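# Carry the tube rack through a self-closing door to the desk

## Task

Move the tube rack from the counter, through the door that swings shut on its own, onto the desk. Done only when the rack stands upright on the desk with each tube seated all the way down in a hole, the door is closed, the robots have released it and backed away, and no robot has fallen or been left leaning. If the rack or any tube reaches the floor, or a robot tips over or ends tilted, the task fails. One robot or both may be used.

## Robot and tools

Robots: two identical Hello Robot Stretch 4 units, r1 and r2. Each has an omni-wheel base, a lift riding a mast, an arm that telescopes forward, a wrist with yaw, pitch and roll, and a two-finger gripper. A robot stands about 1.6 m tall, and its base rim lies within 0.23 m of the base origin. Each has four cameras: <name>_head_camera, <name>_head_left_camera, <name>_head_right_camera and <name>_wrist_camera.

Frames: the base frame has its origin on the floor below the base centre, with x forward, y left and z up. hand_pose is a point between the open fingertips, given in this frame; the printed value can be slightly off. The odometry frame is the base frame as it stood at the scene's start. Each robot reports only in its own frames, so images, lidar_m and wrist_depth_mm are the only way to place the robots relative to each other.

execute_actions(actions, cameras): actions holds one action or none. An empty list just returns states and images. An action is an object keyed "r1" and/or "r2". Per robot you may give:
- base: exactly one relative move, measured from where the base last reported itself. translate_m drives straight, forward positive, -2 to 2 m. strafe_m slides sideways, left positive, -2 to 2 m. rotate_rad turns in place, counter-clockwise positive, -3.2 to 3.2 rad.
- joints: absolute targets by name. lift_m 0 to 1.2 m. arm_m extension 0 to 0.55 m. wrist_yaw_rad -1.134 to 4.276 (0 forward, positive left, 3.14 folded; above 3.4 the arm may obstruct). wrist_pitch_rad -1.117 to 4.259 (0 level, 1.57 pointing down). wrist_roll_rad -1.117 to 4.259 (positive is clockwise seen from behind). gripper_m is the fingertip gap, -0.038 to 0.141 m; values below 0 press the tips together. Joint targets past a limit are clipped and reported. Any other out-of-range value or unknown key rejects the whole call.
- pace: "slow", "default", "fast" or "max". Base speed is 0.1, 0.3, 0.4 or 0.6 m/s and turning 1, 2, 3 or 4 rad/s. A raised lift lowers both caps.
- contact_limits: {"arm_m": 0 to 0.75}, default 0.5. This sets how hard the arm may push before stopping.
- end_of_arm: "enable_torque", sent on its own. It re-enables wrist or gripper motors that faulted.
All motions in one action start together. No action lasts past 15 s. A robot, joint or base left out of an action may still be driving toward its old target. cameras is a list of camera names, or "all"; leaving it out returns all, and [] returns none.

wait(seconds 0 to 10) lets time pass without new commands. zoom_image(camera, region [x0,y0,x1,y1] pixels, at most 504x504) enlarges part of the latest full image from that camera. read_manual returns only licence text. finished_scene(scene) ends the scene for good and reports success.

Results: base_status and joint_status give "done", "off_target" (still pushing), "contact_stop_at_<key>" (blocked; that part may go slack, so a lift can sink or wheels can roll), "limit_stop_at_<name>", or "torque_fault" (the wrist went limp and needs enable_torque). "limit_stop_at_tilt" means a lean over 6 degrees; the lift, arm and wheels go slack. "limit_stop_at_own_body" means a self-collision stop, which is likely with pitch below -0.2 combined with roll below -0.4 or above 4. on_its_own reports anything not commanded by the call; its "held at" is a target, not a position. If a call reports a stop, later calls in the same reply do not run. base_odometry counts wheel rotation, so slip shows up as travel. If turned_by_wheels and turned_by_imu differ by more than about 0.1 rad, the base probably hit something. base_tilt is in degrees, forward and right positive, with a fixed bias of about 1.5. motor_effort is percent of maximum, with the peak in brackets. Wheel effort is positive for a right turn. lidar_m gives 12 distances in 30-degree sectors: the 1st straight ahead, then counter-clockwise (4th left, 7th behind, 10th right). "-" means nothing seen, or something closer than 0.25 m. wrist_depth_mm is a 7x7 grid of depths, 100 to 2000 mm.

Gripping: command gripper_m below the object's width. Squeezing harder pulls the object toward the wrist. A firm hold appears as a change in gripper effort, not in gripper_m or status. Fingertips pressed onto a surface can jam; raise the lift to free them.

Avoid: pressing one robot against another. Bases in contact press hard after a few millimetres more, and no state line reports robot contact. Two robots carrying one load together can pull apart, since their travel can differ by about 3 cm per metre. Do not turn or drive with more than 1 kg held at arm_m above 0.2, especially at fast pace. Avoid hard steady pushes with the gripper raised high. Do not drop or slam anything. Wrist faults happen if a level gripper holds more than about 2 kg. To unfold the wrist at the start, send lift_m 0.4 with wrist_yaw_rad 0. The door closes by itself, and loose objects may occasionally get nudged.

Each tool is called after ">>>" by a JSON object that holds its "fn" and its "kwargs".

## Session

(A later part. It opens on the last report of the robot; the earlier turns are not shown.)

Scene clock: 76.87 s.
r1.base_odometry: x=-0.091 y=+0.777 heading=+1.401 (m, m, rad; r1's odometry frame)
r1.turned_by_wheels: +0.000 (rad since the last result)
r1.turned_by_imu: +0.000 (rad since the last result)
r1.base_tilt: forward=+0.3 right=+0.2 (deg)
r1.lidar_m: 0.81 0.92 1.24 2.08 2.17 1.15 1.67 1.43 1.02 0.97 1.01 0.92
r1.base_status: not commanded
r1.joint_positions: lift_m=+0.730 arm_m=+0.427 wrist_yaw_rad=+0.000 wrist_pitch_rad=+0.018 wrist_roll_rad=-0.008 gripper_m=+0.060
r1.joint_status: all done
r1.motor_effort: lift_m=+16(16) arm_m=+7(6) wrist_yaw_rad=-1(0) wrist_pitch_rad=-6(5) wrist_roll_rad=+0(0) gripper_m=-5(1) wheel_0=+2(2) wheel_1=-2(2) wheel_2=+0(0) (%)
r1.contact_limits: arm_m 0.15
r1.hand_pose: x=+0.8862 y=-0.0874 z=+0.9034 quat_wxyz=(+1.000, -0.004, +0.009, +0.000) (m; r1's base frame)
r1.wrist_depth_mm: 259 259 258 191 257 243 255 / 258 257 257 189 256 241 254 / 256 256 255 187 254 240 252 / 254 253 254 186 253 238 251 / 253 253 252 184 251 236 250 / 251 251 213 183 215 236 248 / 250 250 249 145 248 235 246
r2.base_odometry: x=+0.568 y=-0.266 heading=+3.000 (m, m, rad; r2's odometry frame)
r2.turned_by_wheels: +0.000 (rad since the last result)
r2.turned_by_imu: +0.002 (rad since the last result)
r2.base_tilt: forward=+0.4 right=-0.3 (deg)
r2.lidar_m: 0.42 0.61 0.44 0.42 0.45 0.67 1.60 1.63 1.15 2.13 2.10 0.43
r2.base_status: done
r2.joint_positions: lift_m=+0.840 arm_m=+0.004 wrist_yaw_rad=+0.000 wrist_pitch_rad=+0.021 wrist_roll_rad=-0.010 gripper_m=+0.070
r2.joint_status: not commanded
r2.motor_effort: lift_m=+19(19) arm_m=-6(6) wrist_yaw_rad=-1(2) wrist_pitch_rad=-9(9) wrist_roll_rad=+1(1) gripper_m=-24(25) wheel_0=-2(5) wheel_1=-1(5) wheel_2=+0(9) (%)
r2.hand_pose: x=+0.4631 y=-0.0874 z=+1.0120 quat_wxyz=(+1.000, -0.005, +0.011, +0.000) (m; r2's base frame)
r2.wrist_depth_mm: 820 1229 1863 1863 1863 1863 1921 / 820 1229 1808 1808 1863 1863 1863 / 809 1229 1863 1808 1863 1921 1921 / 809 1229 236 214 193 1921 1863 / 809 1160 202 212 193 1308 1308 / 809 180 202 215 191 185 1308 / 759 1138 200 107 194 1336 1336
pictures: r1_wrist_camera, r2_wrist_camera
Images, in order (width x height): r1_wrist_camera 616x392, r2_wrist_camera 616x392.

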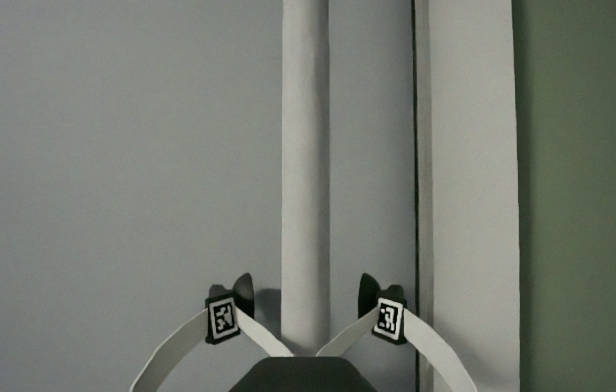

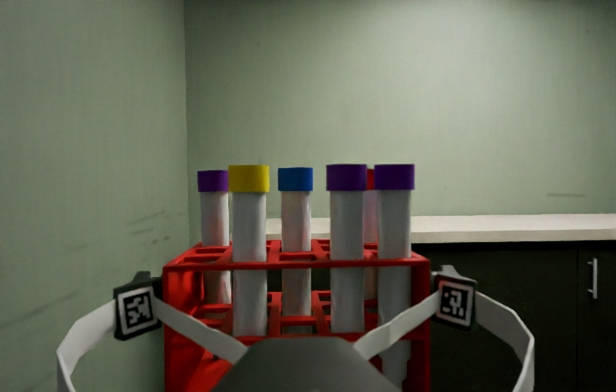

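>>> {"fn": "execute_actions", "kwargs": {"actions": [{"r1":{"joints":{"gripper_m":-0.02}},"r2":{"base":{"translate_m":-1.1}}}], "cameras": ["r1_wrist_camera"]}}

>>> {"fn": "execute_actions", "kwargs": {"actions": [{"r1":{"joints":{"arm_m":0.33},"pace":"slow"},"r2":{"base":{"rotate_rad":-1.55},"pace":"slow"}}], "cameras": ["r1_wrist_camera","r1_head_camera","r2_head_camera"]}}

Scene clock: 83.97 s.
r1.base_odometry: x=-0.091 y=+0.777 heading=+1.401 (m, m, rad; r1's odometry frame)
r1.turned_by_wheels: +0.000 (rad since the last result)
r1.turned_by_imu: +0.000 (rad since the last result)
r1.base_tilt: forward=+0.4 right=+0.1 (deg)
r1.lidar_m: 0.82 0.91 1.25 2.09 2.18 1.75 1.10 1.10 1.00 0.98 1.00 0.92
r1.base_status: not commanded
r1.joint_positions: lift_m=+0.730 arm_m=+0.428 wrist_yaw_rad=+0.003 wrist_pitch_rad=+0.018 wrist_roll_rad=-0.008 gripper_m=-0.020
r1.joint_status: all done
r1.motor_effort: lift_m=+16(16) arm_m=+2(7) wrist_yaw_rad=-10(10) wrist_pitch_rad=-6(5) wrist_roll_rad=+0(0) gripper_m=-15(11) wheel_0=+2(2) wheel_1=-2(2) wheel_2=+0(0) (%)
r1.hand_pose: x=+0.8872 y=-0.0864 z=+0.9034 quat_wxyz=(+1.000, -0.004, +0.009, +0.002) (m; r1's base frame)
r1.wrist_depth_mm: 258 257 258 255 256 241 253 / 257 256 256 254 254 239 251 / 255 254 253 253 253 237 250 / 254 253 251 250 251 236 248 / 252 251 251 250 249 235 247 / 251 250 249 184 248 233 245 / 250 249 247 173 246 232 245
r2.base_odometry: x=+1.657 y=-0.421 heading=+3.000 (m, m, rad; r2's odometry frame)
r2.turned_by_wheels: +0.000 (rad since the last result)
r2.turned_by_imu: +0.003 (rad since the last result)
r2.base_tilt: forward=+0.4 right=-0.4 (deg)
r2.lidar_m: 0.40 0.65 0.47 0.45 0.48 0.51 0.50 0.47 0.71 1.14 1.07 0.43
r2.base_status: done
r2.joint_positions: lift_m=+0.840 arm_m=+0.004 wrist_yaw_rad=+0.000 wrist_pitch_rad=+0.021 wrist_roll_rad=-0.010 gripper_m=+0.070
r2.joint_status: not commanded
r2.motor_effort: lift_m=+19(19) arm_m=-6(6) wrist_yaw_rad=-1(1) wrist_pitch_rad=-9(11) wrist_roll_rad=+1(1) gripper_m=-23(23) wheel_0=-1(3) wheel_1=-2(6) wheel_2=+0(10) (%)
r2.hand_pose: x=+0.4631 y=-0.0874 z=+1.0120 quat_wxyz=(+1.000, -0.005, +0.011, +0.000) (m; r2's base frame)
r2.wrist_depth_mm: 878 1308 - - - - - / 878 1308 - - - - - / 854 1336 - - - - - / 866 1308 236 214 193 - - / 866 1205 198 213 193 - - / 854 180 194 214 191 185 - / 788 1205 199 107 194 - -
pictures: r1_wrist_camera
Images, in order (width x height): r1_wrist_camera 616x392.

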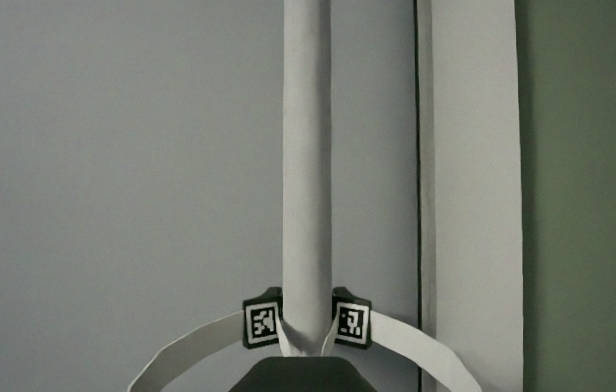

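Scene clock: 86.80 s.
r1.base_odometry: x=-0.091 y=+0.777 heading=+1.401 (m, m, rad; r1's odometry frame)
r1.turned_by_wheels: +0.001 (rad since the last result)
r1.turned_by_imu: -0.001 (rad since the last result)
r1.base_tilt: forward=+0.3 right=+0.0 (deg)
r1.lidar_m: 0.71 0.84 1.24 2.08 2.15 1.76 1.30 0.86 1.01 0.96 1.03 0.92
r1.base_status: not commanded
r1.joint_positions: lift_m=+0.730 arm_m=+0.333 wrist_yaw_rad=+0.014 wrist_pitch_rad=+0.018 wrist_roll_rad=-0.008 gripper_m=-0.020
r1.joint_status: all done
r1.on_its_own: wrist_yaw_rad is at rest, and its effort (-40) is outside its rest range (-13 to +13)
r1.motor_effort: lift_m=+16(16) arm_m=-14(16) wrist_yaw_rad=-40(40) wrist_pitch_rad=-6(5) wrist_roll_rad=-1(0) gripper_m=-13(18) wheel_0=+2(3) wheel_1=-2(2) wheel_2=+8(8) (%)
r1.hand_pose: x=+0.7930 y=-0.0834 z=+0.9034 quat_wxyz=(+1.000, -0.004, +0.009, +0.007) (m; r1's base frame)
r1.wrist_depth_mm: 289 277 266 187 249 345 343 / 286 276 265 186 247 343 342 / 283 273 263 185 246 340 342 / 282 272 262 183 244 338 336 / 279 270 260 182 243 338 336 / 278 268 257 181 240 334 334 / 277 266 255 174 237 332 332
r2.base_odometry: x=+1.657 y=-0.421 heading=+1.450 (m, m, rad; r2's odometry frame)
r2.turned_by_wheels: -1.549 (rad since the last result)
r2.turned_by_imu: -1.567 (rad since the last result)
r2.base_tilt: forward=+0.4 right=-0.4 (deg)
r2.lidar_m: 0.40 1.09 2.70 1.65 0.69 0.48 0.47 0.49 0.49 0.47 0.49 0.42
r2.base_status: done
r2.joint_positions: lift_m=+0.840 arm_m=+0.004 wrist_yaw_rad=+0.000 wrist_pitch_rad=+0.021 wrist_roll_rad=-0.010 gripper_m=+0.070
r2.joint_status: not commanded
r2.motor_effort: lift_m=+19(19) arm_m=-6(7) wrist_yaw_rad=-1(1) wrist_pitch_rad=-8(10) wrist_roll_rad=+1(1) gripper_m=-26(22) wheel_0=+2(4) wheel_1=+3(6) wheel_2=+3(8) (%)
r2.hand_pose: x=+0.4631 y=-0.0874 z=+1.0120 quat_wxyz=(+1.000, -0.005, +0.011, +0.000) (m; r2's base frame)
r2.wrist_depth_mm: 1863 1756 1863 1863 1756 946 640 / 1808 1808 1808 1808 1808 931 634 / 1863 1756 1863 1808 1808 946 640 / 809 1397 236 215 194 946 640 / 1808 1756 202 212 194 946 647 / 1863 179 202 215 191 185 634 / 1863 1808 200 106 194 960 627
pictures: r1_head_camera, r1_wrist_camera, r2_head_camera
Images, in order (width x height): r1_head_camera 420x560, r1_wrist_camera 616x392, r2_head_camera 420x560.

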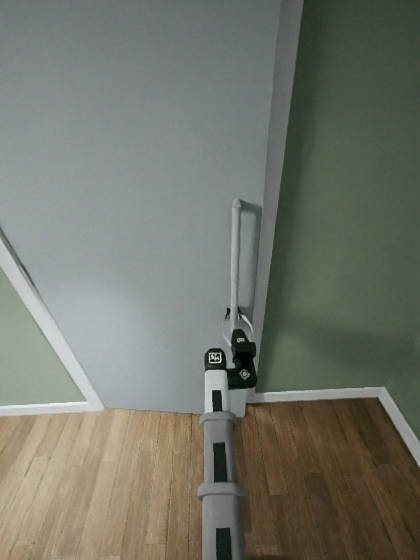

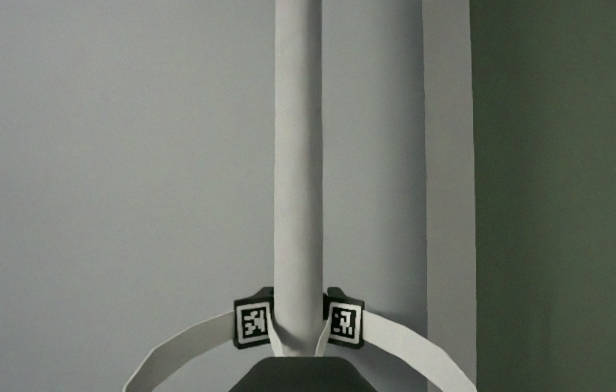

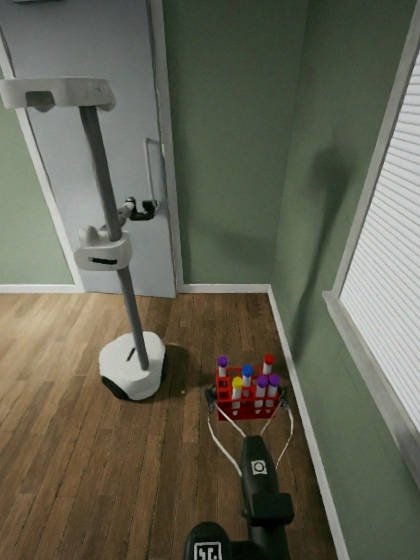

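>>> {"fn": "execute_actions", "kwargs": {"actions": [{"r1":{"base":{"strafe_m":0.05},"pace":"slow"}}], "cameras": []}}

>>> {"fn": "execute_actions", "kwargs": {"actions": [{"r1":{"base":{"translate_m":-0.09},"pace":"slow"}}], "cameras": ["r1_wrist_camera"]}}

>>> {"fn": "execute_actions", "kwargs": {"actions": [{"r1":{"base":{"strafe_m":0.077},"joints":{"arm_m":0.27,"wrist_yaw_rad":-0.15},"pace":"slow"}}], "cameras": ["r1_wrist_camera","r1_head_camera"]}}

Scene clock: 128.90 s.
r1.base_odometry: x=-0.140 y=+0.785 heading=+1.400 (m, m, rad; r1's odometry frame)
r1.turned_by_wheels: -0.002 (rad since the last result)
r1.turned_by_imu: -0.061 (rad since the last result)
r1.base_tilt: forward=+0.4 right=+0.2 (deg)
r1.lidar_m: 0.71 0.82 1.17 2.02 2.08 1.82 1.71 0.91 0.98 1.04 1.08 0.93
r1.base_status: done
r1.joint_positions: lift_m=+0.730 arm_m=+0.332 wrist_yaw_rad=-0.003 wrist_pitch_rad=+0.018 wrist_roll_rad=-0.009 gripper_m=-0.020
r1.joint_status: not commanded
r1.motor_effort: lift_m=+16(16) arm_m=-11(14) wrist_yaw_rad=+7(40) wrist_pitch_rad=-6(6) wrist_roll_rad=+1(0) gripper_m=-16(17) wheel_0=-13(18) wheel_1=-4(7) wheel_2=-3(11) (%)
r1.hand_pose: x=+0.7910 y=-0.0883 z=+0.9033 quat_wxyz=(+1.000, -0.004, +0.009, -0.001) (m; r1's base frame)
r1.wrist_depth_mm: 267 264 259 186 254 359 366 / 265 263 258 185 252 357 364 / 264 259 256 184 250 355 362 / 263 258 255 182 248 353 359 / 260 257 254 181 248 351 355 / 259 255 252 180 245 349 355 / 257 253 250 173 244 347 353
r2.base_odometry: x=+1.657 y=-0.421 heading=+1.450 (m, m, rad; r2's odometry frame)
r2.turned_by_wheels: +0.000 (rad since the last result)
r2.turned_by_imu: +0.001 (rad since the last result)
r2.base_tilt: forward=+0.2 right=-0.3 (deg)
r2.lidar_m: 0.40 1.12 2.69 1.65 0.67 0.47 0.47 0.50 0.51 0.49 0.48 0.42
r2.base_status: not commanded
r2.joint_positions: lift_m=+0.840 arm_m=+0.004 wrist_yaw_rad=+0.000 wrist_pitch_rad=+0.021 wrist_roll_rad=-0.010 gripper_m=+0.070
r2.joint_status: not commanded
r2.motor_effort: lift_m=+19(19) arm_m=-6(7) wrist_yaw_rad=-1(1) wrist_pitch_rad=-10(8) wrist_roll_rad=+1(1) gripper_m=-26(25) wheel_0=+2(2) wheel_1=+2(2) wheel_2=+2(3) (%)
r2.hand_pose: x=+0.4631 y=-0.0874 z=+1.0120 quat_wxyz=(+1.000, -0.005, +0.011, +0.000) (m; r2's base frame)
r2.wrist_depth_mm: 1008 1756 1863 1863 1808 931 640 / 1808 1756 1808 1808 1808 931 640 / 1808 1756 1808 1863 1808 931 640 / 842 1756 236 215 193 931 647 / 866 1808 198 212 193 931 647 / 1863 179 202 215 191 185 634 / 1808 1808 200 107 194 946 634
pictures: none
No camera images: the call's "cameras" was empty. Leave "cameras" out to get every camera's image.

Scene clock: 131.07 s.
r1.base_odometry: x=-0.155 y=+0.697 heading=+1.401 (m, m, rad; r1's odometry frame)
r1.turned_by_wheels: +0.001 (rad since the last result)
r1.turned_by_imu: -0.025 (rad since the last result)
r1.base_tilt: forward=+0.3 right=+0.1 (deg)
r1.lidar_m: 0.71 0.85 1.25 2.00 2.03 1.76 1.62 0.89 0.89 1.04 1.10 1.03
r1.base_status: done
r1.joint_positions: lift_m=+0.730 arm_m=+0.332 wrist_yaw_rad=+0.015 wrist_pitch_rad=+0.018 wrist_roll_rad=-0.008 gripper_m=-0.020
r1.joint_status: not commanded
r1.on_its_own: wrist_yaw_rad is at rest, and its effort (-44) is outside its rest range (-13 to +13)
r1.motor_effort: lift_m=+16(16) arm_m=-11(11) wrist_yaw_rad=-44(45) wrist_pitch_rad=-7(6) wrist_roll_rad=+0(1) gripper_m=-15(17) wheel_0=+1(14) wheel_1=-3(11) wheel_2=+19(18) (%)
r1.hand_pose: x=+0.7926 y=-0.0830 z=+0.9033 quat_wxyz=(+1.000, -0.004, +0.009, +0.008) (m; r1's base frame)
r1.wrist_depth_mm: 293 281 268 187 249 449 452 / 291 279 266 185 247 445 452 / 290 277 265 184 245 442 445 / 287 276 263 183 244 442 445 / 286 273 263 182 242 436 442 / 285 272 258 180 239 433 442 / 282 268 255 174 236 430 439
r2.base_odometry: x=+1.657 y=-0.421 heading=+1.450 (m, m, rad; r2's odometry frame)
r2.turned_by_wheels: +0.000 (rad since the last result)
r2.turned_by_imu: +0.000 (rad since the last result)
r2.base_tilt: forward=+0.2 right=-0.3 (deg)
r2.lidar_m: 0.40 1.07 2.70 1.65 0.66 0.49 0.48 0.48 0.51 0.47 0.49 0.43
r2.base_status: not commanded
r2.joint_positions: lift_m=+0.840 arm_m=+0.004 wrist_yaw_rad=+0.000 wrist_pitch_rad=+0.021 wrist_roll_rad=-0.010 gripper_m=+0.070
r2.joint_status: not commanded
r2.motor_effort: lift_m=+19(19) arm_m=-6(6) wrist_yaw_rad=-1(2) wrist_pitch_rad=-10(10) wrist_roll_rad=+0(1) gripper_m=-26(24) wheel_0=+2(2) wheel_1=+2(2) wheel_2=+2(3) (%)
r2.hand_pose: x=+0.4631 y=-0.0874 z=+1.0120 quat_wxyz=(+1.000, -0.005, +0.011, +0.000) (m; r2's base frame)
r2.wrist_depth_mm: 931 1708 1756 1808 1808 931 640 / 1808 1708 1808 1863 1808 946 640 / 1808 1756 1808 1808 1808 946 647 / 809 1708 236 215 193 946 647 / 798 1756 198 212 193 946 640 / 1808 180 202 215 191 185 634 / 842 1756 200 107 195 960 634
pictures: r1_wrist_camera
Images, in order (width x height): r1_wrist_camera 616x392.

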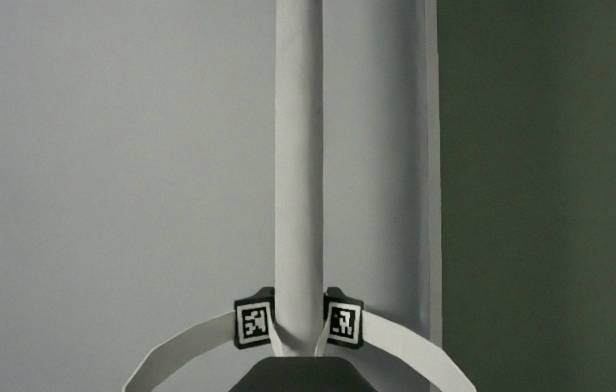

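Scene clock: 133.07 s.
r1.base_odometry: x=-0.231 y=+0.710 heading=+1.399 (m, m, rad; r1's odometry frame)
r1.turned_by_wheels: -0.002 (rad since the last result)
r1.turned_by_imu: -0.010 (rad since the last result)
r1.base_tilt: forward=+0.4 right=+0.2 (deg)
r1.lidar_m: 0.64 0.81 1.20 1.91 1.96 1.78 1.63 1.14 0.92 1.15 1.19 0.71
r1.base_status: done
r1.joint_positions: lift_m=+0.730 arm_m=+0.272 wrist_yaw_rad=-0.158 wrist_pitch_rad=+0.018 wrist_roll_rad=-0.009 gripper_m=-0.020
r1.joint_status: all done
r1.on_its_own: wrist_yaw_rad is at rest, and its effort (+21) is outside its rest range (-13 to +13)
r1.motor_effort: lift_m=+16(16) arm_m=-10(18) wrist_yaw_rad=+21(89) wrist_pitch_rad=-7(6) wrist_roll_rad=+1(0) gripper_m=-15(21) wheel_0=-16(22) wheel_1=-7(11) wheel_2=-3(20) (%)
r1.hand_pose: x=+0.7139 y=-0.1316 z=+0.9034 quat_wxyz=(+0.997, -0.004, +0.009, -0.079) (m; r1's base frame)
r1.wrist_depth_mm: 267 264 259 255 254 585 627 / 265 262 257 187 252 585 627 / 263 260 256 186 251 580 621 / 262 257 255 184 249 574 615 / 259 256 253 183 247 574 609 / 258 255 252 182 244 569 609 / 257 253 176 173 242 564 603
r2.base_odometry: x=+1.657 y=-0.421 heading=+1.450 (m, m, rad; r2's odometry frame)
r2.turned_by_wheels: +0.000 (rad since the last result)
r2.turned_by_imu: +0.000 (rad since the last result)
r2.base_tilt: forward=+0.3 right=-0.3 (deg)
r2.lidar_m: 0.41 1.11 2.69 1.63 0.65 0.48 0.47 0.49 0.49 0.48 0.49 0.39
r2.base_status: not commanded
r2.joint_positions: lift_m=+0.840 arm_m=+0.004 wrist_yaw_rad=+0.000 wrist_pitch_rad=+0.021 wrist_roll_rad=-0.010 gripper_m=+0.070
r2.joint_status: not commanded
r2.motor_effort: lift_m=+19(19) arm_m=-6(6) wrist_yaw_rad=-2(1) wrist_pitch_rad=-10(9) wrist_roll_rad=+1(1) gripper_m=-23(27) wheel_0=+2(2) wheel_1=+2(2) wheel_2=+3(2) (%)
r2.hand_pose: x=+0.4631 y=-0.0874 z=+1.0120 quat_wxyz=(+1.000, -0.005, +0.011, +0.000) (m; r2's base frame)
r2.wrist_depth_mm: 1808 1708 1808 1863 1808 931 634 / 1808 1661 1808 1808 1863 931 640 / 1808 1661 1863 1808 1808 931 640 / 1118 1661 236 215 193 946 640 / 1808 1661 198 213 193 946 647 / 1808 180 202 215 191 185 634 / 1808 1708 200 107 194 946 627
pictures: r1_head_camera, r1_wrist_camera
Images, in order (width x height): r1_head_camera 420x560, r1_wrist_camera 616x392.

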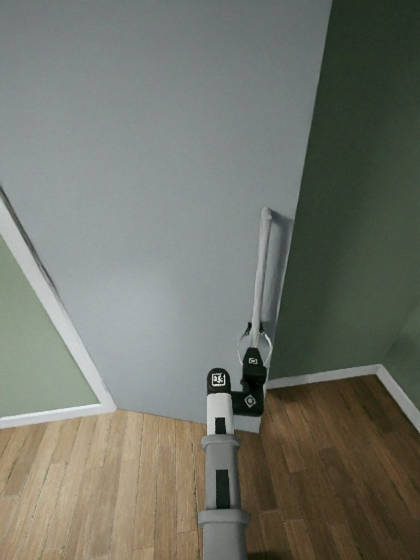

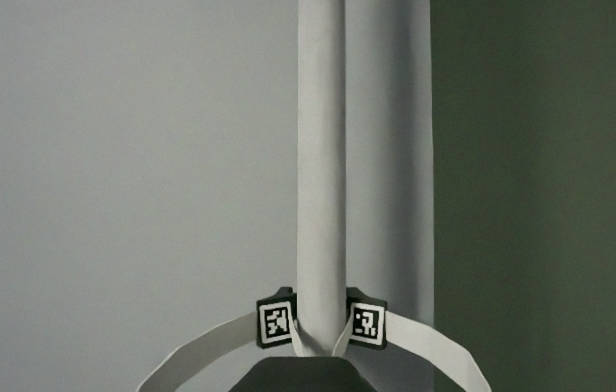

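>>> {"fn": "execute_actions", "kwargs": {"actions": [{"r1":{"base":{"strafe_m":0.11},"joints":{"arm_m":0.18,"wrist_yaw_rad":-0.22},"pace":"slow"}}], "cameras": []}}

>>> {"fn": "execute_actions", "kwargs": {"actions": [{"r1":{"base":{"strafe_m":0.11},"joints":{"arm_m":0.09,"wrist_yaw_rad":-0.29},"pace":"slow"}}], "cameras": ["r1_wrist_camera","r1_head_left_camera"]}}

Scene clock: 141.03 s.
r1.base_odometry: x=-0.339 y=+0.730 heading=+1.397 (m, m, rad; r1's odometry frame)
r1.turned_by_wheels: -0.002 (rad since the last result)
r1.turned_by_imu: -0.070 (rad since the last result)
r1.base_tilt: forward=+0.3 right=+0.2 (deg)
r1.lidar_m: 0.57 0.74 1.10 1.82 1.83 1.85 1.67 1.20 1.03 1.22 1.27 0.55
r1.base_status: done
r1.joint_positions: lift_m=+0.730 arm_m=+0.182 wrist_yaw_rad=-0.230 wrist_pitch_rad=+0.018 wrist_roll_rad=-0.009 gripper_m=-0.020
r1.joint_status: all done
r1.on_its_own: wrist_yaw_rad is at rest, and its effort (+28) is outside its rest range (-13 to +13)
r1.motor_effort: lift_m=+16(16) arm_m=-11(16) wrist_yaw_rad=+28(34) wrist_pitch_rad=-6(7) wrist_roll_rad=+1(1) gripper_m=-16(19) wheel_0=-18(23) wheel_1=-2(6) wheel_2=-4(6) (%)
r1.hand_pose: x=+0.6137 y=-0.1509 z=+0.9033 quat_wxyz=(+0.993, -0.003, +0.009, -0.115) (m; r1's base frame)
r1.wrist_depth_mm: 264 262 258 183 254 798 917 / 262 259 257 183 252 798 917 / 260 258 256 181 251 788 904 / 259 257 254 180 249 788 904 / 258 255 253 179 247 778 866 / 256 253 251 178 245 768 878 / 254 252 176 173 244 768 866
r2.base_odometry: x=+1.657 y=-0.421 heading=+1.450 (m, m, rad; r2's odometry frame)
r2.turned_by_wheels: +0.000 (rad since the last result)
r2.turned_by_imu: +0.000 (rad since the last result)
r2.base_tilt: forward=+0.3 right=-0.3 (deg)
r2.lidar_m: 0.40 1.20 2.68 1.64 0.66 0.48 0.47 0.50 0.50 0.48 0.47 0.41
r2.base_status: not commanded
r2.joint_positions: lift_m=+0.840 arm_m=+0.004 wrist_yaw_rad=+0.000 wrist_pitch_rad=+0.021 wrist_roll_rad=-0.010 gripper_m=+0.070
r2.joint_status: not commanded
r2.motor_effort: lift_m=+19(19) arm_m=-6(6) wrist_yaw_rad=-1(1) wrist_pitch_rad=-10(11) wrist_roll_rad=+1(0) gripper_m=-23(24) wheel_0=+2(3) wheel_1=+2(2) wheel_2=+3(3) (%)
r2.hand_pose: x=+0.4631 y=-0.0874 z=+1.0120 quat_wxyz=(+1.000, -0.005, +0.011, +0.000) (m; r2's base frame)
r2.wrist_depth_mm: 1808 1576 1863 1808 1756 931 640 / 1808 1576 1808 1863 1808 931 640 / 1808 1576 1863 1808 1756 931 640 / 1756 1576 236 215 193 931 647 / 1863 1537 198 212 193 946 640 / 1863 180 202 215 191 185 634 / 1863 1618 199 107 194 946 627
pictures: none
No camera images: the call's "cameras" was empty. Leave "cameras" out to get every camera's image.

Scene clock: 143.27 s.
r1.base_odometry: x=-0.447 y=+0.749 heading=+1.396 (m, m, rad; r1's odometry frame)
r1.turned_by_wheels: -0.002 (rad since the last result)
r1.turned_by_imu: -0.070 (rad since the last result)
r1.base_tilt: forward=+0.3 right=+0.1 (deg)
r1.lidar_m: 0.54 0.64 1.03 1.74 1.76 1.96 1.70 1.32 1.12 1.32 1.35 0.47
r1.base_status: done
r1.joint_positions: lift_m=+0.730 arm_m=+0.092 wrist_yaw_rad=-0.300 wrist_pitch_rad=+0.019 wrist_roll_rad=-0.009 gripper_m=-0.020
r1.joint_status: all done
r1.on_its_own: wrist_yaw_rad is at rest, and its effort (+29) is outside its rest range (-13 to +13)
r1.motor_effort: lift_m=+16(16) arm_m=-10(17) wrist_yaw_rad=+29(37) wrist_pitch_rad=-8(10) wrist_roll_rad=+1(1) gripper_m=-13(17) wheel_0=-17(20) wheel_1=+0(2) wheel_2=-4(4) (%)
r1.hand_pose: x=+0.5124 y=-0.1688 z=+0.9031 quat_wxyz=(+0.989, -0.003, +0.010, -0.149) (m; r1's base frame)
r1.wrist_depth_mm: 264 262 258 183 254 1118 1078 / 262 259 256 182 252 1098 1078 / 259 257 255 181 251 1078 1060 / 258 256 253 180 248 1078 1060 / 257 255 252 179 247 1078 1060 / 255 253 251 177 244 1060 1060 / 254 252 177 172 244 1078 1060
r2.base_odometry: x=+1.657 y=-0.421 heading=+1.450 (m, m, rad; r2's odometry frame)
r2.turned_by_wheels: +0.000 (rad since the last result)
r2.turned_by_imu: +0.000 (rad since the last result)
r2.base_tilt: forward=+0.4 right=-0.3 (deg)
r2.lidar_m: 0.40 1.27 2.69 1.64 0.61 0.49 0.47 0.49 0.50 0.49 0.48 0.42
r2.base_status: not commanded
r2.joint_positions: lift_m=+0.840 arm_m=+0.004 wrist_yaw_rad=+0.000 wrist_pitch_rad=+0.021 wrist_roll_rad=-0.010 gripper_m=+0.070
r2.joint_status: not commanded
r2.motor_effort: lift_m=+19(19) arm_m=-6(6) wrist_yaw_rad=-1(1) wrist_pitch_rad=-9(8) wrist_roll_rad=+1(1) gripper_m=-26(26) wheel_0=+2(2) wheel_1=+3(3) wheel_2=+3(2) (%)
r2.hand_pose: x=+0.4631 y=-0.0874 z=+1.0120 quat_wxyz=(+1.000, -0.005, +0.011, +0.000) (m; r2's base frame)
r2.wrist_depth_mm: 1808 1464 1863 1808 1756 931 634 / 1808 1499 - 1863 1808 931 640 / 1808 1537 - 1863 1808 946 647 / 1756 1537 236 215 193 946 640 / 1863 1499 198 212 193 946 647 / 1863 180 202 215 191 185 627 / 1863 1499 200 107 194 960 634
pictures: r1_head_left_camera, r1_wrist_camera
Images, in order (width x height): r1_head_left_camera 420x672, r1_wrist_camera 616x392.

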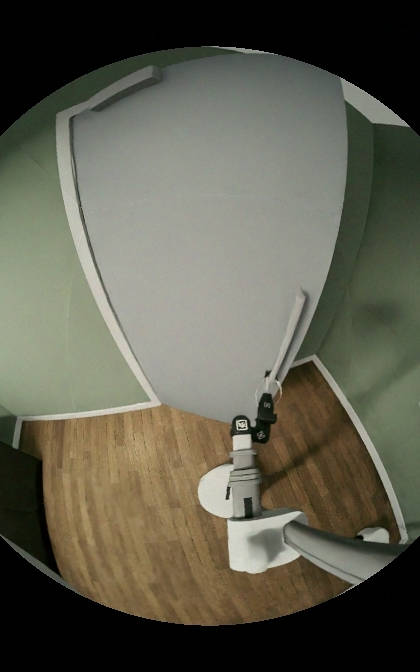

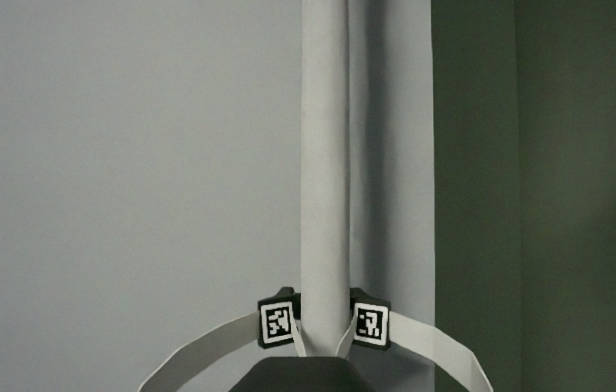

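>>> {"fn": "execute_actions", "kwargs": {"actions": [{"r1":{"base":{"strafe_m":0.12},"joints":{"arm_m":0.01,"wrist_yaw_rad":-0.40},"pace":"slow"}}], "cameras": []}}

>>> {"fn": "execute_actions", "kwargs": {"actions": [{"r1":{"base":{"translate_m":-0.2},"joints":{"arm_m":0.19},"pace":"slow"}}], "cameras": ["r1_wrist_camera"]}}

Scene clock: 148.97 s.
r1.base_odometry: x=-0.564 y=+0.770 heading=+1.394 (m, m, rad; r1's odometry frame)
r1.turned_by_wheels: -0.001 (rad since the last result)
r1.turned_by_imu: -0.069 (rad since the last result)
r1.base_tilt: forward=+0.2 right=+0.1 (deg)
r1.lidar_m: 0.46 0.59 0.95 1.54 1.65 1.87 1.74 1.73 1.22 1.41 1.44 0.37
r1.base_status: done
r1.joint_positions: lift_m=+0.730 arm_m=+0.012 wrist_yaw_rad=-0.411 wrist_pitch_rad=+0.019 wrist_roll_rad=-0.009 gripper_m=-0.020
r1.joint_status: all done
r1.on_its_own: wrist_yaw_rad is at rest, and its effort (+30) is outside its rest range (-13 to +13)
r1.motor_effort: lift_m=+16(16) arm_m=-9(16) wrist_yaw_rad=+30(40) wrist_pitch_rad=-11(12) wrist_roll_rad=+1(1) gripper_m=-14(17) wheel_0=-15(23) wheel_1=+2(5) wheel_2=-4(5) (%)
r1.hand_pose: x=+0.4121 y=-0.1953 z=+0.9029 quat_wxyz=(+0.979, -0.002, +0.010, -0.204) (m; r1's base frame)
r1.wrist_depth_mm: 256 255 255 183 255 1308 1118 / 254 253 254 182 253 1281 1098 / 253 252 251 181 251 1281 1098 / 251 251 251 180 250 1281 1098 / 249 249 249 179 249 1255 1078 / 248 248 247 177 246 1255 1078 / 246 246 176 171 245 1205 1098
r2.base_odometry: x=+1.657 y=-0.421 heading=+1.450 (m, m, rad; r2's odometry frame)
r2.turned_by_wheels: +0.000 (rad since the last result)
r2.turned_by_imu: +0.000 (rad since the last result)
r2.base_tilt: forward=+0.5 right=-0.3 (deg)
r2.lidar_m: 0.42 1.37 2.67 1.63 0.63 0.48 0.47 0.49 0.50 0.48 0.49 0.43
r2.base_status: not commanded
r2.joint_positions: lift_m=+0.840 arm_m=+0.004 wrist_yaw_rad=+0.000 wrist_pitch_rad=+0.021 wrist_roll_rad=-0.010 gripper_m=+0.070
r2.joint_status: not commanded
r2.motor_effort: lift_m=+19(19) arm_m=-6(6) wrist_yaw_rad=-1(1) wrist_pitch_rad=-10(11) wrist_roll_rad=+1(1) gripper_m=-26(27) wheel_0=+2(3) wheel_1=+3(3) wheel_2=+3(3) (%)
r2.hand_pose: x=+0.4631 y=-0.0874 z=+1.0120 quat_wxyz=(+1.000, -0.005, +0.011, +0.000) (m; r2's base frame)
r2.wrist_depth_mm: 1808 1397 1863 1808 1808 931 640 / 1808 1430 - 1808 1808 946 640 / 1808 1366 - 1808 1863 946 640 / 1708 1397 236 214 193 946 640 / 1618 1366 198 212 193 946 640 / 1863 180 202 215 191 185 627 / 1863 1430 199 107 195 960 627
pictures: none
No camera images: the call's "cameras" was empty. Leave "cameras" out to get every camera's image.

Scene clock: 152.23 s.
r1.base_odometry: x=-0.600 y=+0.573 heading=+1.393 (m, m, rad; r1's odometry frame)
r1.turned_by_wheels: -0.001 (rad since the last result)
r1.turned_by_imu: -0.007 (rad since the last result)
r1.base_tilt: forward=+0.3 right=+0.1 (deg)
r1.lidar_m: 0.62 0.81 1.17 1.58 1.56 1.77 1.54 1.55 1.19 1.14 1.45 0.54
r1.base_status: done
r1.joint_positions: lift_m=+0.730 arm_m=+0.190 wrist_yaw_rad=-0.399 wrist_pitch_rad=+0.018 wrist_roll_rad=-0.009 gripper_m=-0.020
r1.joint_status: all done
r1.motor_effort: lift_m=+16(16) arm_m=+2(8) wrist_yaw_rad=-4(31) wrist_pitch_rad=-7(12) wrist_roll_rad=+1(1) gripper_m=-15(17) wheel_0=-11(19) wheel_1=-6(7) wheel_2=+4(3) (%)
r1.hand_pose: x=+0.5925 y=-0.1926 z=+0.9033 quat_wxyz=(+0.980, -0.003, +0.010, -0.198) (m; r1's base frame)
r1.wrist_depth_mm: 264 262 259 186 254 1336 1118 / 263 259 257 184 253 1308 1098 / 260 258 256 183 252 1308 1098 / 259 256 255 182 250 1281 1078 / 257 255 253 181 249 1308 1098 / 255 254 251 179 246 1281 1098 / 255 252 248 174 245 1205 1098
r2.base_odometry: x=+1.657 y=-0.421 heading=+1.450 (m, m, rad; r2's odometry frame)
r2.turned_by_wheels: +0.000 (rad since the last result)
r2.turned_by_imu: +0.000 (rad since the last result)
r2.base_tilt: forward=+0.3 right=-0.3 (deg)
r2.lidar_m: 0.40 1.25 1.29 1.65 0.67 0.49 0.47 0.51 0.51 0.48 0.48 0.42
r2.base_status: not commanded
r2.joint_positions: lift_m=+0.840 arm_m=+0.004 wrist_yaw_rad=+0.000 wrist_pitch_rad=+0.021 wrist_roll_rad=-0.010 gripper_m=+0.070
r2.joint_status: not commanded
r2.motor_effort: lift_m=+19(19) arm_m=-6(6) wrist_yaw_rad=-1(1) wrist_pitch_rad=-10(12) wrist_roll_rad=+1(1) gripper_m=-26(24) wheel_0=+2(2) wheel_1=+2(3) wheel_2=+3(3) (%)
r2.hand_pose: x=+0.4631 y=-0.0874 z=+1.0120 quat_wxyz=(+1.000, -0.005, +0.011, +0.000) (m; r2's base frame)
r2.wrist_depth_mm: 1756 - 1863 1808 1808 931 634 / 1808 - - 1808 1808 931 640 / 1808 - - 1863 1808 946 647 / 1863 - 236 216 193 946 647 / 1661 1366 198 212 194 946 647 / 1808 179 202 215 191 185 627 / 1863 1397 200 107 194 946 634
pictures: r1_wrist_camera
Images, in order (width x height): r1_wrist_camera 616x392.

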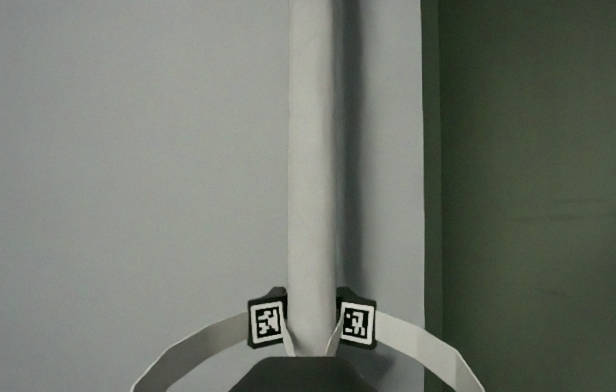

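>>> {"fn": "execute_actions", "kwargs": {"actions": [{"r1":{"base":{"strafe_m":0.17},"joints":{"arm_m":0.10,"wrist_yaw_rad":-0.47},"pace":"slow"}}], "cameras": []}}

>>> {"fn": "execute_actions", "kwargs": {"actions": [{"r1":{"base":{"strafe_m":0.17},"joints":{"arm_m":0.01,"wrist_yaw_rad":-0.60},"pace":"slow"}}], "cameras": ["r1_head_left_camera","r2_head_camera"]}}

Scene clock: 157.97 s.
r1.base_odometry: x=-0.767 y=+0.604 heading=+1.391 (m, m, rad; r1's odometry frame)
r1.turned_by_wheels: -0.002 (rad since the last result)
r1.turned_by_imu: -0.099 (rad since the last result)
r1.base_tilt: forward=+0.3 right=+0.1 (deg)
r1.lidar_m: 0.54 0.73 1.04 1.48 1.46 1.56 1.64 1.60 1.38 1.30 1.58 0.45
r1.base_status: done
r1.joint_positions: lift_m=+0.730 arm_m=+0.101 wrist_yaw_rad=-0.479 wrist_pitch_rad=+0.018 wrist_roll_rad=-0.009 gripper_m=-0.020
r1.joint_status: all done
r1.on_its_own: wrist_yaw_rad is at rest, and its effort (+26) is outside its rest range (-13 to +13)
r1.motor_effort: lift_m=+16(16) arm_m=-8(14) wrist_yaw_rad=+26(46) wrist_pitch_rad=-7(8) wrist_roll_rad=+1(2) gripper_m=-16(18) wheel_0=-16(15) wheel_1=+1(8) wheel_2=-6(6) (%)
r1.hand_pose: x=+0.4879 y=-0.2106 z=+0.9033 quat_wxyz=(+0.971, -0.002, +0.010, -0.237) (m; r1's base frame)
r1.wrist_depth_mm: 258 256 256 182 253 1366 1205 / 256 255 254 181 252 1366 1182 / 255 254 252 179 250 1366 1182 / 253 252 251 178 248 1336 1182 / 251 251 250 177 247 1336 1160 / 250 249 248 176 245 1336 1160 / 248 248 176 171 243 1281 1160
r2.base_odometry: x=+1.657 y=-0.421 heading=+1.450 (m, m, rad; r2's odometry frame)
r2.turned_by_wheels: +0.000 (rad since the last result)
r2.turned_by_imu: +0.001 (rad since the last result)
r2.base_tilt: forward=+0.3 right=-0.4 (deg)
r2.lidar_m: 0.40 1.37 1.41 1.67 0.66 0.48 0.47 0.50 0.50 0.48 0.49 0.42
r2.base_status: not commanded
r2.joint_positions: lift_m=+0.840 arm_m=+0.004 wrist_yaw_rad=+0.000 wrist_pitch_rad=+0.021 wrist_roll_rad=-0.010 gripper_m=+0.070
r2.joint_status: not commanded
r2.motor_effort: lift_m=+19(19) arm_m=-6(6) wrist_yaw_rad=-1(1) wrist_pitch_rad=-10(10) wrist_roll_rad=+0(1) gripper_m=-26(25) wheel_0=+2(2) wheel_1=+2(2) wheel_2=+2(3) (%)
r2.hand_pose: x=+0.4631 y=-0.0874 z=+1.0120 quat_wxyz=(+1.000, -0.005, +0.011, +0.000) (m; r2's base frame)
r2.wrist_depth_mm: 1808 - 1863 1863 1808 931 640 / 1808 - - 1808 1808 931 640 / 1397 - - 1863 1863 931 640 / 1464 - 236 214 193 946 647 / 1205 - 198 213 193 946 640 / 1808 180 202 214 191 185 627 / 1863 - 200 107 195 960 627
pictures: none
No camera images: the call's "cameras" was empty. Leave "cameras" out to get every camera's image.

Scene clock: 160.80 s.
r1.base_odometry: x=-0.933 y=+0.634 heading=+1.390 (m, m, rad; r1's odometry frame)
r1.turned_by_wheels: -0.001 (rad since the last result)
r1.turned_by_imu: -0.085 (rad since the last result)
r1.base_tilt: forward=+0.2 right=+0.2 (deg)
r1.lidar_m: 0.48 0.68 0.92 1.31 1.33 1.40 1.76 1.66 1.52 1.44 1.72 0.37
r1.base_status: done
r1.joint_positions: lift_m=+0.730 arm_m=+0.011 wrist_yaw_rad=-0.610 wrist_pitch_rad=+0.018 wrist_roll_rad=-0.009 gripper_m=-0.020
r1.joint_status: all done
r1.on_its_own: wrist_yaw_rad is at rest, and its effort (+28) is outside its rest range (-13 to +13)
r1.motor_effort: lift_m=+16(16) arm_m=-6(17) wrist_yaw_rad=+28(48) wrist_pitch_rad=-11(7) wrist_roll_rad=+2(2) gripper_m=-13(17) wheel_0=-15(17) wheel_1=+4(7) wheel_2=-7(10) (%)
r1.hand_pose: x=+0.3683 y=-0.2369 z=+0.9031 quat_wxyz=(+0.954, -0.001, +0.010, -0.300) (m; r1's base frame)
r1.wrist_depth_mm: 254 254 253 183 253 1499 1336 / 252 251 252 182 251 1464 1336 / 250 250 249 180 249 1499 1336 / 249 249 248 179 248 1464 1336 / 248 247 246 178 246 1464 1336 / 246 246 244 176 244 1430 1308 / 244 244 176 169 242 1397 1308
r2.base_odometry: x=+1.657 y=-0.421 heading=+1.450 (m, m, rad; r2's odometry frame)
r2.turned_by_wheels: +0.000 (rad since the last result)
r2.turned_by_imu: +0.000 (rad since the last result)
r2.base_tilt: forward=+0.3 right=-0.3 (deg)
r2.lidar_m: 0.39 1.52 1.50 1.65 0.64 0.48 0.48 0.50 0.50 0.46 0.48 0.42
r2.base_status: not commanded
r2.joint_positions: lift_m=+0.840 arm_m=+0.004 wrist_yaw_rad=+0.000 wrist_pitch_rad=+0.021 wrist_roll_rad=-0.010 gripper_m=+0.070
r2.joint_status: not commanded
r2.motor_effort: lift_m=+19(19) arm_m=-7(6) wrist_yaw_rad=-1(1) wrist_pitch_rad=-10(10) wrist_roll_rad=+0(0) gripper_m=-23(24) wheel_0=+2(2) wheel_1=+2(2) wheel_2=+2(3) (%)
r2.hand_pose: x=+0.4631 y=-0.0874 z=+1.0120 quat_wxyz=(+1.000, -0.005, +0.011, +0.000) (m; r2's base frame)
r2.wrist_depth_mm: 1618 - 1863 1808 1808 931 634 / 1537 - - 1863 1808 931 640 / 1537 - - 1808 1808 946 640 / 1499 - 236 215 193 946 647 / 1499 - 198 212 193 946 640 / 1464 179 202 214 191 185 634 / 1229 - 199 107 194 960 627
pictures: r1_head_left_camera, r2_head_camera
Images, in order (width x height): r1_head_left_camera 420x672, r2_head_camera 420x560.

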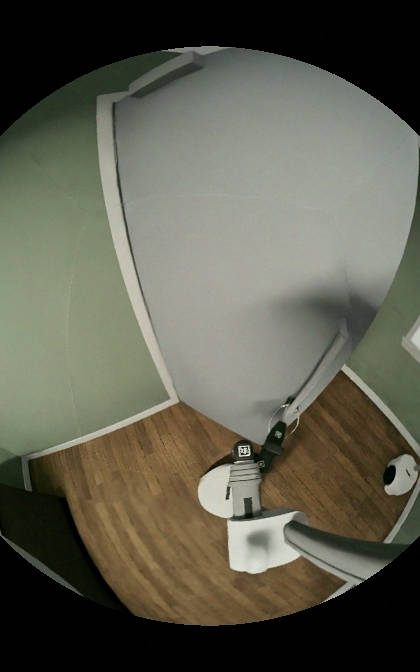

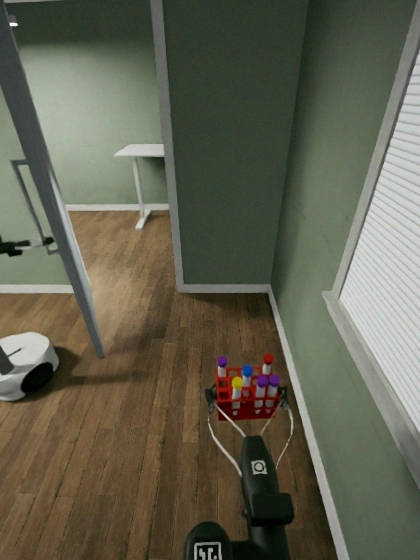

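>>> {"fn": "execute_actions", "kwargs": {"actions": [{"r1":{"base":{"translate_m":-0.15},"joints":{"arm_m":0.13},"pace":"slow"},"r2":{"base":{"strafe_m":0.67}}}], "cameras": []}}

>>> {"fn": "execute_actions", "kwargs": {"actions": [{"r1":{"base":{"strafe_m":0.18},"joints":{"arm_m":0.07,"wrist_yaw_rad":-0.67},"pace":"slow"}}], "cameras": []}}

>>> {"fn": "execute_actions", "kwargs": {"actions": [{"r1":{"base":{"strafe_m":0.16},"joints":{"arm_m":0.01,"wrist_yaw_rad":-0.79},"pace":"slow"}}], "cameras": ["r1_head_left_camera","r2_head_camera","r2_head_left_camera"]}}

Scene clock: 169.97 s.
r1.base_odometry: x=-0.960 y=+0.487 heading=+1.390 (m, m, rad; r1's odometry frame)
r1.turned_by_wheels: +0.000 (rad since the last result)
r1.turned_by_imu: -0.004 (rad since the last result)
r1.base_tilt: forward=+0.3 right=+0.1 (deg)
r1.lidar_m: 0.57 0.85 1.08 1.30 1.25 1.35 1.63 1.53 0.91 0.90 1.78 0.47
r1.base_status: done
r1.joint_positions: lift_m=+0.730 arm_m=+0.130 wrist_yaw_rad=-0.593 wrist_pitch_rad=+0.017 wrist_roll_rad=-0.009 gripper_m=-0.020
r1.joint_status: all done
r1.on_its_own: wrist_yaw_rad is at rest, and its effort (-19) is outside its rest range (-13 to +13)
r1.motor_effort: lift_m=+16(16) arm_m=+3(5) wrist_yaw_rad=-19(28) wrist_pitch_rad=-6(8) wrist_roll_rad=+1(1) gripper_m=-13(15) wheel_0=-6(14) wheel_1=-4(7) wheel_2=+8(11) (%)
r1.hand_pose: x=+0.4907 y=-0.2338 z=+0.9034 quat_wxyz=(+0.956, -0.002, +0.010, -0.292) (m; r1's base frame)
r1.wrist_depth_mm: 268 264 260 188 254 1499 1336 / 265 262 258 186 253 1499 1336 / 264 260 257 184 251 1464 1366 / 262 259 255 182 250 1464 1336 / 260 256 254 181 248 1499 1308 / 258 255 252 180 246 1464 1336 / 256 254 249 173 242 1430 1336
r2.base_odometry: x=+0.992 y=-0.341 heading=+1.450 (m, m, rad; r2's odometry frame)
r2.turned_by_wheels: +0.000 (rad since the last result)
r2.turned_by_imu: -0.001 (rad since the last result)
r2.base_tilt: forward=+0.4 right=-0.3 (deg)
r2.lidar_m: 0.40 1.07 2.00 1.54 0.63 0.45 0.44 0.45 0.68 1.13 1.18 0.42
r2.base_status: done
r2.joint_positions: lift_m=+0.840 arm_m=+0.004 wrist_yaw_rad=+0.000 wrist_pitch_rad=+0.021 wrist_roll_rad=-0.010 gripper_m=+0.070
r2.joint_status: not commanded
r2.motor_effort: lift_m=+19(19) arm_m=-6(6) wrist_yaw_rad=+0(1) wrist_pitch_rad=-9(11) wrist_roll_rad=+1(1) gripper_m=-25(25) wheel_0=+0(9) wheel_1=+1(9) wheel_2=+0(3) (%)
r2.hand_pose: x=+0.4631 y=-0.0874 z=+1.0120 quat_wxyz=(+1.000, -0.005, +0.011, +0.000) (m; r2's base frame)
r2.wrist_depth_mm: 1808 1863 1499 - 1863 1863 1537 / 1863 1863 1537 - 1863 1863 1537 / 1863 1921 1308 - 1863 1921 1537 / 1863 1863 236 216 193 1863 1537 / 1863 1921 198 212 193 1921 1576 / 1863 180 190 214 191 185 1576 / 1863 1921 200 107 193 1863 1576
pictures: none
No camera images: the call's "cameras" was empty. Leave "cameras" out to get every camera's image.

Scene clock: 172.90 s.
r1.base_odometry: x=-1.137 y=+0.519 heading=+1.388 (m, m, rad; r1's odometry frame)
r1.turned_by_wheels: -0.001 (rad since the last result)
r1.turned_by_imu: -0.094 (rad since the last result)
r1.base_tilt: forward=+0.3 right=+0.1 (deg)
r1.lidar_m: 0.51 0.86 0.94 1.23 1.13 1.17 1.52 1.62 1.22 1.05 1.90 0.40
r1.base_status: done
r1.joint_positions: lift_m=+0.730 arm_m=+0.071 wrist_yaw_rad=-0.678 wrist_pitch_rad=+0.017 wrist_roll_rad=-0.009 gripper_m=-0.020
r1.joint_status: all done
r1.on_its_own: wrist_yaw_rad is at rest, and its effort (+24) is outside its rest range (-13 to +13)
r1.motor_effort: lift_m=+16(16) arm_m=-5(18) wrist_yaw_rad=+24(63) wrist_pitch_rad=-7(6) wrist_roll_rad=+2(1) gripper_m=-15(15) wheel_0=-14(16) wheel_1=+1(7) wheel_2=-6(12) (%)
r1.hand_pose: x=+0.4116 y=-0.2491 z=+0.9034 quat_wxyz=(+0.943, -0.001, +0.010, -0.333) (m; r1's base frame)
r1.wrist_depth_mm: 260 258 255 182 252 1618 1576 / 258 256 254 180 250 1661 1576 / 257 254 252 179 248 1618 1537 / 255 253 251 178 247 1618 1537 / 254 251 249 176 245 1618 1499 / 251 249 247 175 242 1618 1499 / 251 247 212 153 242 1576 1499
r2.base_odometry: x=+0.992 y=-0.341 heading=+1.450 (m, m, rad; r2's odometry frame)
r2.turned_by_wheels: +0.000 (rad since the last result)
r2.turned_by_imu: +0.000 (rad since the last result)
r2.base_tilt: forward=+0.3 right=-0.3 (deg)
r2.lidar_m: 0.41 1.23 1.99 1.56 0.62 0.44 0.44 0.46 0.67 1.14 1.16 0.39
r2.base_status: not commanded
r2.joint_positions: lift_m=+0.840 arm_m=+0.004 wrist_yaw_rad=+0.000 wrist_pitch_rad=+0.021 wrist_roll_rad=-0.010 gripper_m=+0.070
r2.joint_status: not commanded
r2.motor_effort: lift_m=+19(19) arm_m=-6(6) wrist_yaw_rad=-2(2) wrist_pitch_rad=-11(8) wrist_roll_rad=+1(1) gripper_m=-24(24) wheel_0=+0(0) wheel_1=+1(1) wheel_2=+0(0) (%)
r2.hand_pose: x=+0.4631 y=-0.0874 z=+1.0120 quat_wxyz=(+1.000, -0.005, +0.011, +0.000) (m; r2's base frame)
r2.wrist_depth_mm: 1808 1863 - - 1808 1863 1576 / 1921 1863 - - 1863 1863 1499 / 1863 1808 - - 1921 1863 1537 / 1808 1863 236 216 193 1921 1576 / 1863 1863 198 212 193 1921 1537 / 1863 180 190 215 191 185 1576 / 1921 1921 200 107 194 1921 1576
pictures: none
No camera images: the call's "cameras" was empty. Leave "cameras" out to get every camera's image.

Scene clock: 175.63 s.
r1.base_odometry: x=-1.294 y=+0.548 heading=+1.387 (m, m, rad; r1's odometry frame)
r1.turned_by_wheels: -0.001 (rad since the last result)
r1.turned_by_imu: -0.052 (rad since the last result)
r1.base_tilt: forward=+0.3 right=+0.1 (deg)
r1.lidar_m: 0.48 0.83 0.86 1.06 1.03 1.03 1.32 1.72 1.35 1.18 0.40 0.32
r1.base_status: done
r1.joint_positions: lift_m=+0.730 arm_m=+0.011 wrist_yaw_rad=-0.802 wrist_pitch_rad=+0.018 wrist_roll_rad=-0.009 gripper_m=-0.020
r1.joint_status: all done
r1.on_its_own: wrist_yaw_rad is at rest, and its effort (+36) is outside its rest range (-13 to +13)
r1.motor_effort: lift_m=+16(16) arm_m=-4(14) wrist_yaw_rad=+36(52) wrist_pitch_rad=-5(7) wrist_roll_rad=+1(1) gripper_m=-12(18) wheel_0=-13(14) wheel_1=+4(5) wheel_2=-8(8) (%)
r1.hand_pose: x=+0.3192 y=-0.2682 z=+0.9033 quat_wxyz=(+0.921, -0.001, +0.010, -0.391) (m; r1's base frame)
r1.wrist_depth_mm: 260 259 255 253 250 1863 1863 / 260 256 254 251 249 1863 1808 / 258 255 252 249 246 1863 1756 / 256 253 251 247 245 1863 1808 / 254 252 249 182 244 1808 1756 / 252 250 247 179 191 1808 1808 / 251 249 176 168 240 1808 1756
r2.base_odometry: x=+0.992 y=-0.341 heading=+1.450 (m, m, rad; r2's odometry frame)
r2.turned_by_wheels: +0.000 (rad since the last result)
r2.turned_by_imu: +0.000 (rad since the last result)
r2.base_tilt: forward=+0.3 right=-0.3 (deg)
r2.lidar_m: 0.41 1.32 2.01 1.54 0.64 0.45 0.42 0.46 0.68 1.12 1.18 0.42
r2.base_status: not commanded
r2.joint_positions: lift_m=+0.840 arm_m=+0.004 wrist_yaw_rad=+0.000 wrist_pitch_rad=+0.021 wrist_roll_rad=-0.010 gripper_m=+0.070
r2.joint_status: not commanded
r2.motor_effort: lift_m=+19(19) arm_m=-6(6) wrist_yaw_rad=-1(1) wrist_pitch_rad=-9(10) wrist_roll_rad=+0(0) gripper_m=-23(24) wheel_0=-1(0) wheel_1=+1(1) wheel_2=+0(0) (%)
r2.hand_pose: x=+0.4631 y=-0.0874 z=+1.0120 quat_wxyz=(+1.000, -0.005, +0.011, +0.000) (m; r2's base frame)
r2.wrist_depth_mm: 1863 1229 - - 1863 1863 1537 / 1863 1205 - - 1863 1863 1537 / 1863 1182 - - 1863 1921 1576 / 1863 1308 236 215 193 1921 1576 / 1863 1182 198 212 193 1921 1576 / 1863 180 192 215 191 185 1576 / 1921 1160 200 106 194 1863 1576
pictures: r1_head_left_camera, r2_head_camera, r2_head_left_camera
Images, in order (width x height): r1_head_left_camera 420x672, r2_head_camera 420x560, r2_head_left_camera 420x672.

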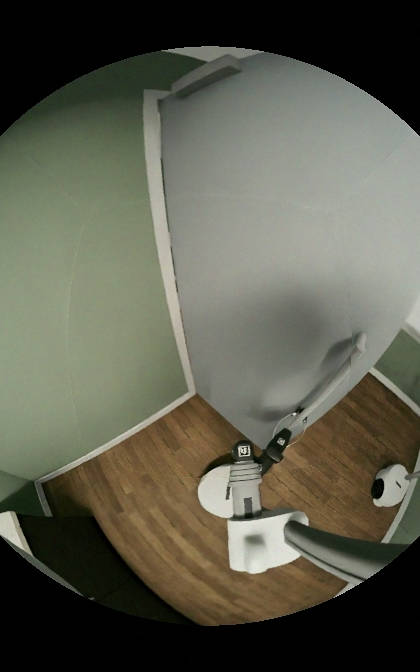

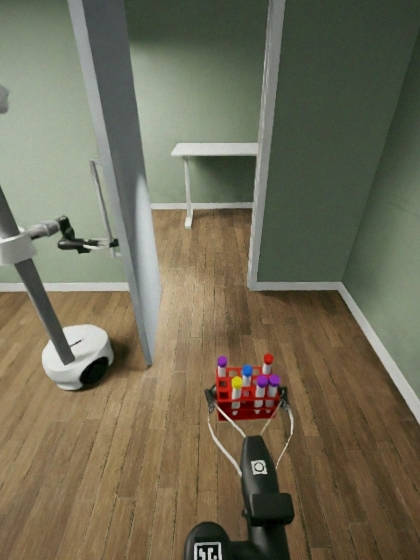

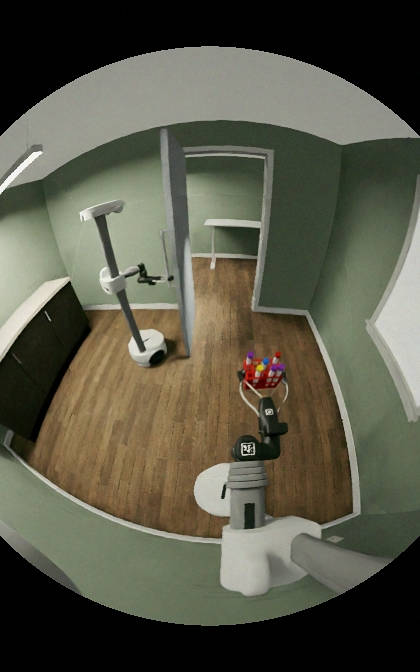

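>>> {"fn": "execute_actions", "kwargs": {"actions": [{"r1":{"joints":{"wrist_yaw_rad":-0.84}},"r2":{"base":{"translate_m":1.5}}}], "cameras": ["r2_head_camera","r2_head_left_camera"]}}

Scene clock: 186.87 s.
r1.base_odometry: x=-1.294 y=+0.548 heading=+1.387 (m, m, rad; r1's odometry frame)
r1.turned_by_wheels: +0.000 (rad since the last result)
r1.turned_by_imu: +0.000 (rad since the last result)
r1.base_tilt: forward=+0.2 right=+0.2 (deg)
r1.lidar_m: 0.47 0.82 0.85 1.08 1.02 1.03 1.32 1.72 1.75 2.19 0.39 0.34
r1.base_status: not commanded
r1.joint_positions: lift_m=+0.730 arm_m=+0.011 wrist_yaw_rad=-0.844 wrist_pitch_rad=+0.018 wrist_roll_rad=-0.009 gripper_m=-0.020
r1.joint_status: all done
r1.motor_effort: lift_m=+16(16) arm_m=-4(4) wrist_yaw_rad=+11(32) wrist_pitch_rad=-9(8) wrist_roll_rad=+2(1) gripper_m=-11(13) wheel_0=-10(13) wheel_1=+3(4) wheel_2=-7(8) (%)
r1.hand_pose: x=+0.3080 y=-0.2736 z=+0.9033 quat_wxyz=(+0.912, +0.000, +0.010, -0.409) (m; r1's base frame)
r1.wrist_depth_mm: 257 256 255 186 254 1921 1863 / 256 254 254 184 253 1921 1921 / 255 253 253 183 252 1863 1863 / 252 252 251 181 250 1863 1863 / 251 249 249 180 249 1863 1863 / 248 248 247 178 246 1863 1863 / 247 247 245 171 244 1808 1808
r2.base_odometry: x=+1.172 y=+1.148 heading=+1.450 (m, m, rad; r2's odometry frame)
r2.turned_by_wheels: +0.000 (rad since the last result)
r2.turned_by_imu: +0.000 (rad since the last result)
r2.base_tilt: forward=+0.3 right=-0.3 (deg)
r2.lidar_m: 0.41 0.50 0.35 0.32 0.34 2.04 1.95 1.68 1.26 1.22 0.86 0.41
r2.base_status: done
r2.joint_positions: lift_m=+0.840 arm_m=+0.004 wrist_yaw_rad=+0.000 wrist_pitch_rad=+0.021 wrist_roll_rad=-0.010 gripper_m=+0.070
r2.joint_status: not commanded
r2.motor_effort: lift_m=+19(19) arm_m=-6(6) wrist_yaw_rad=-1(2) wrist_pitch_rad=-8(11) wrist_roll_rad=+1(1) gripper_m=-24(23) wheel_0=+2(5) wheel_1=+0(7) wheel_2=-1(10) (%)
r2.hand_pose: x=+0.4631 y=-0.0874 z=+1.0120 quat_wxyz=(+1.000, -0.005, +0.011, +0.000) (m; r2's base frame)
r2.wrist_depth_mm: - - - - - - 473 / - - - - - - 480 / - - - - - - 477 / - - 236 215 196 - 480 / - - 198 212 194 - 480 / - 180 191 215 191 185 484 / - - 200 107 194 - 484
pictures: r2_head_camera, r2_head_left_camera
Images, in order (width x height): r2_head_camera 420x560, r2_head_left_camera 420x672.

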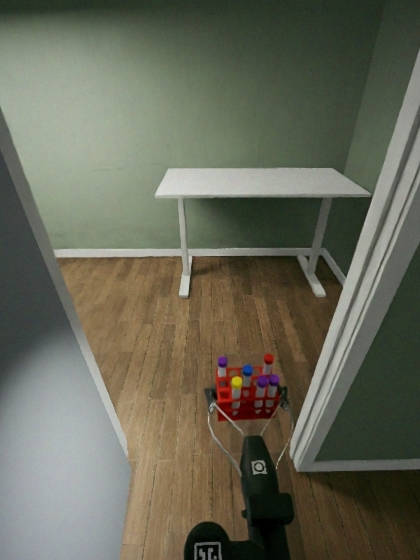

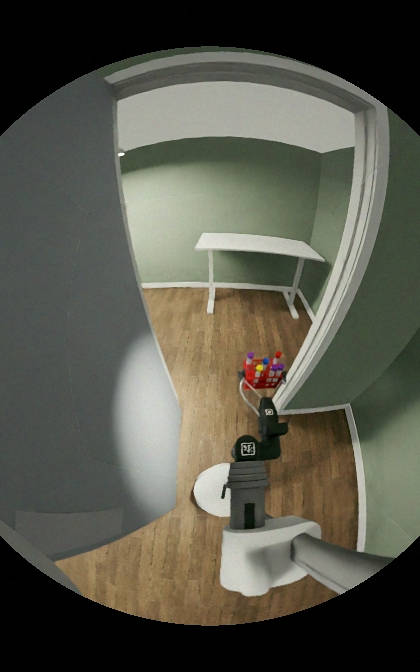

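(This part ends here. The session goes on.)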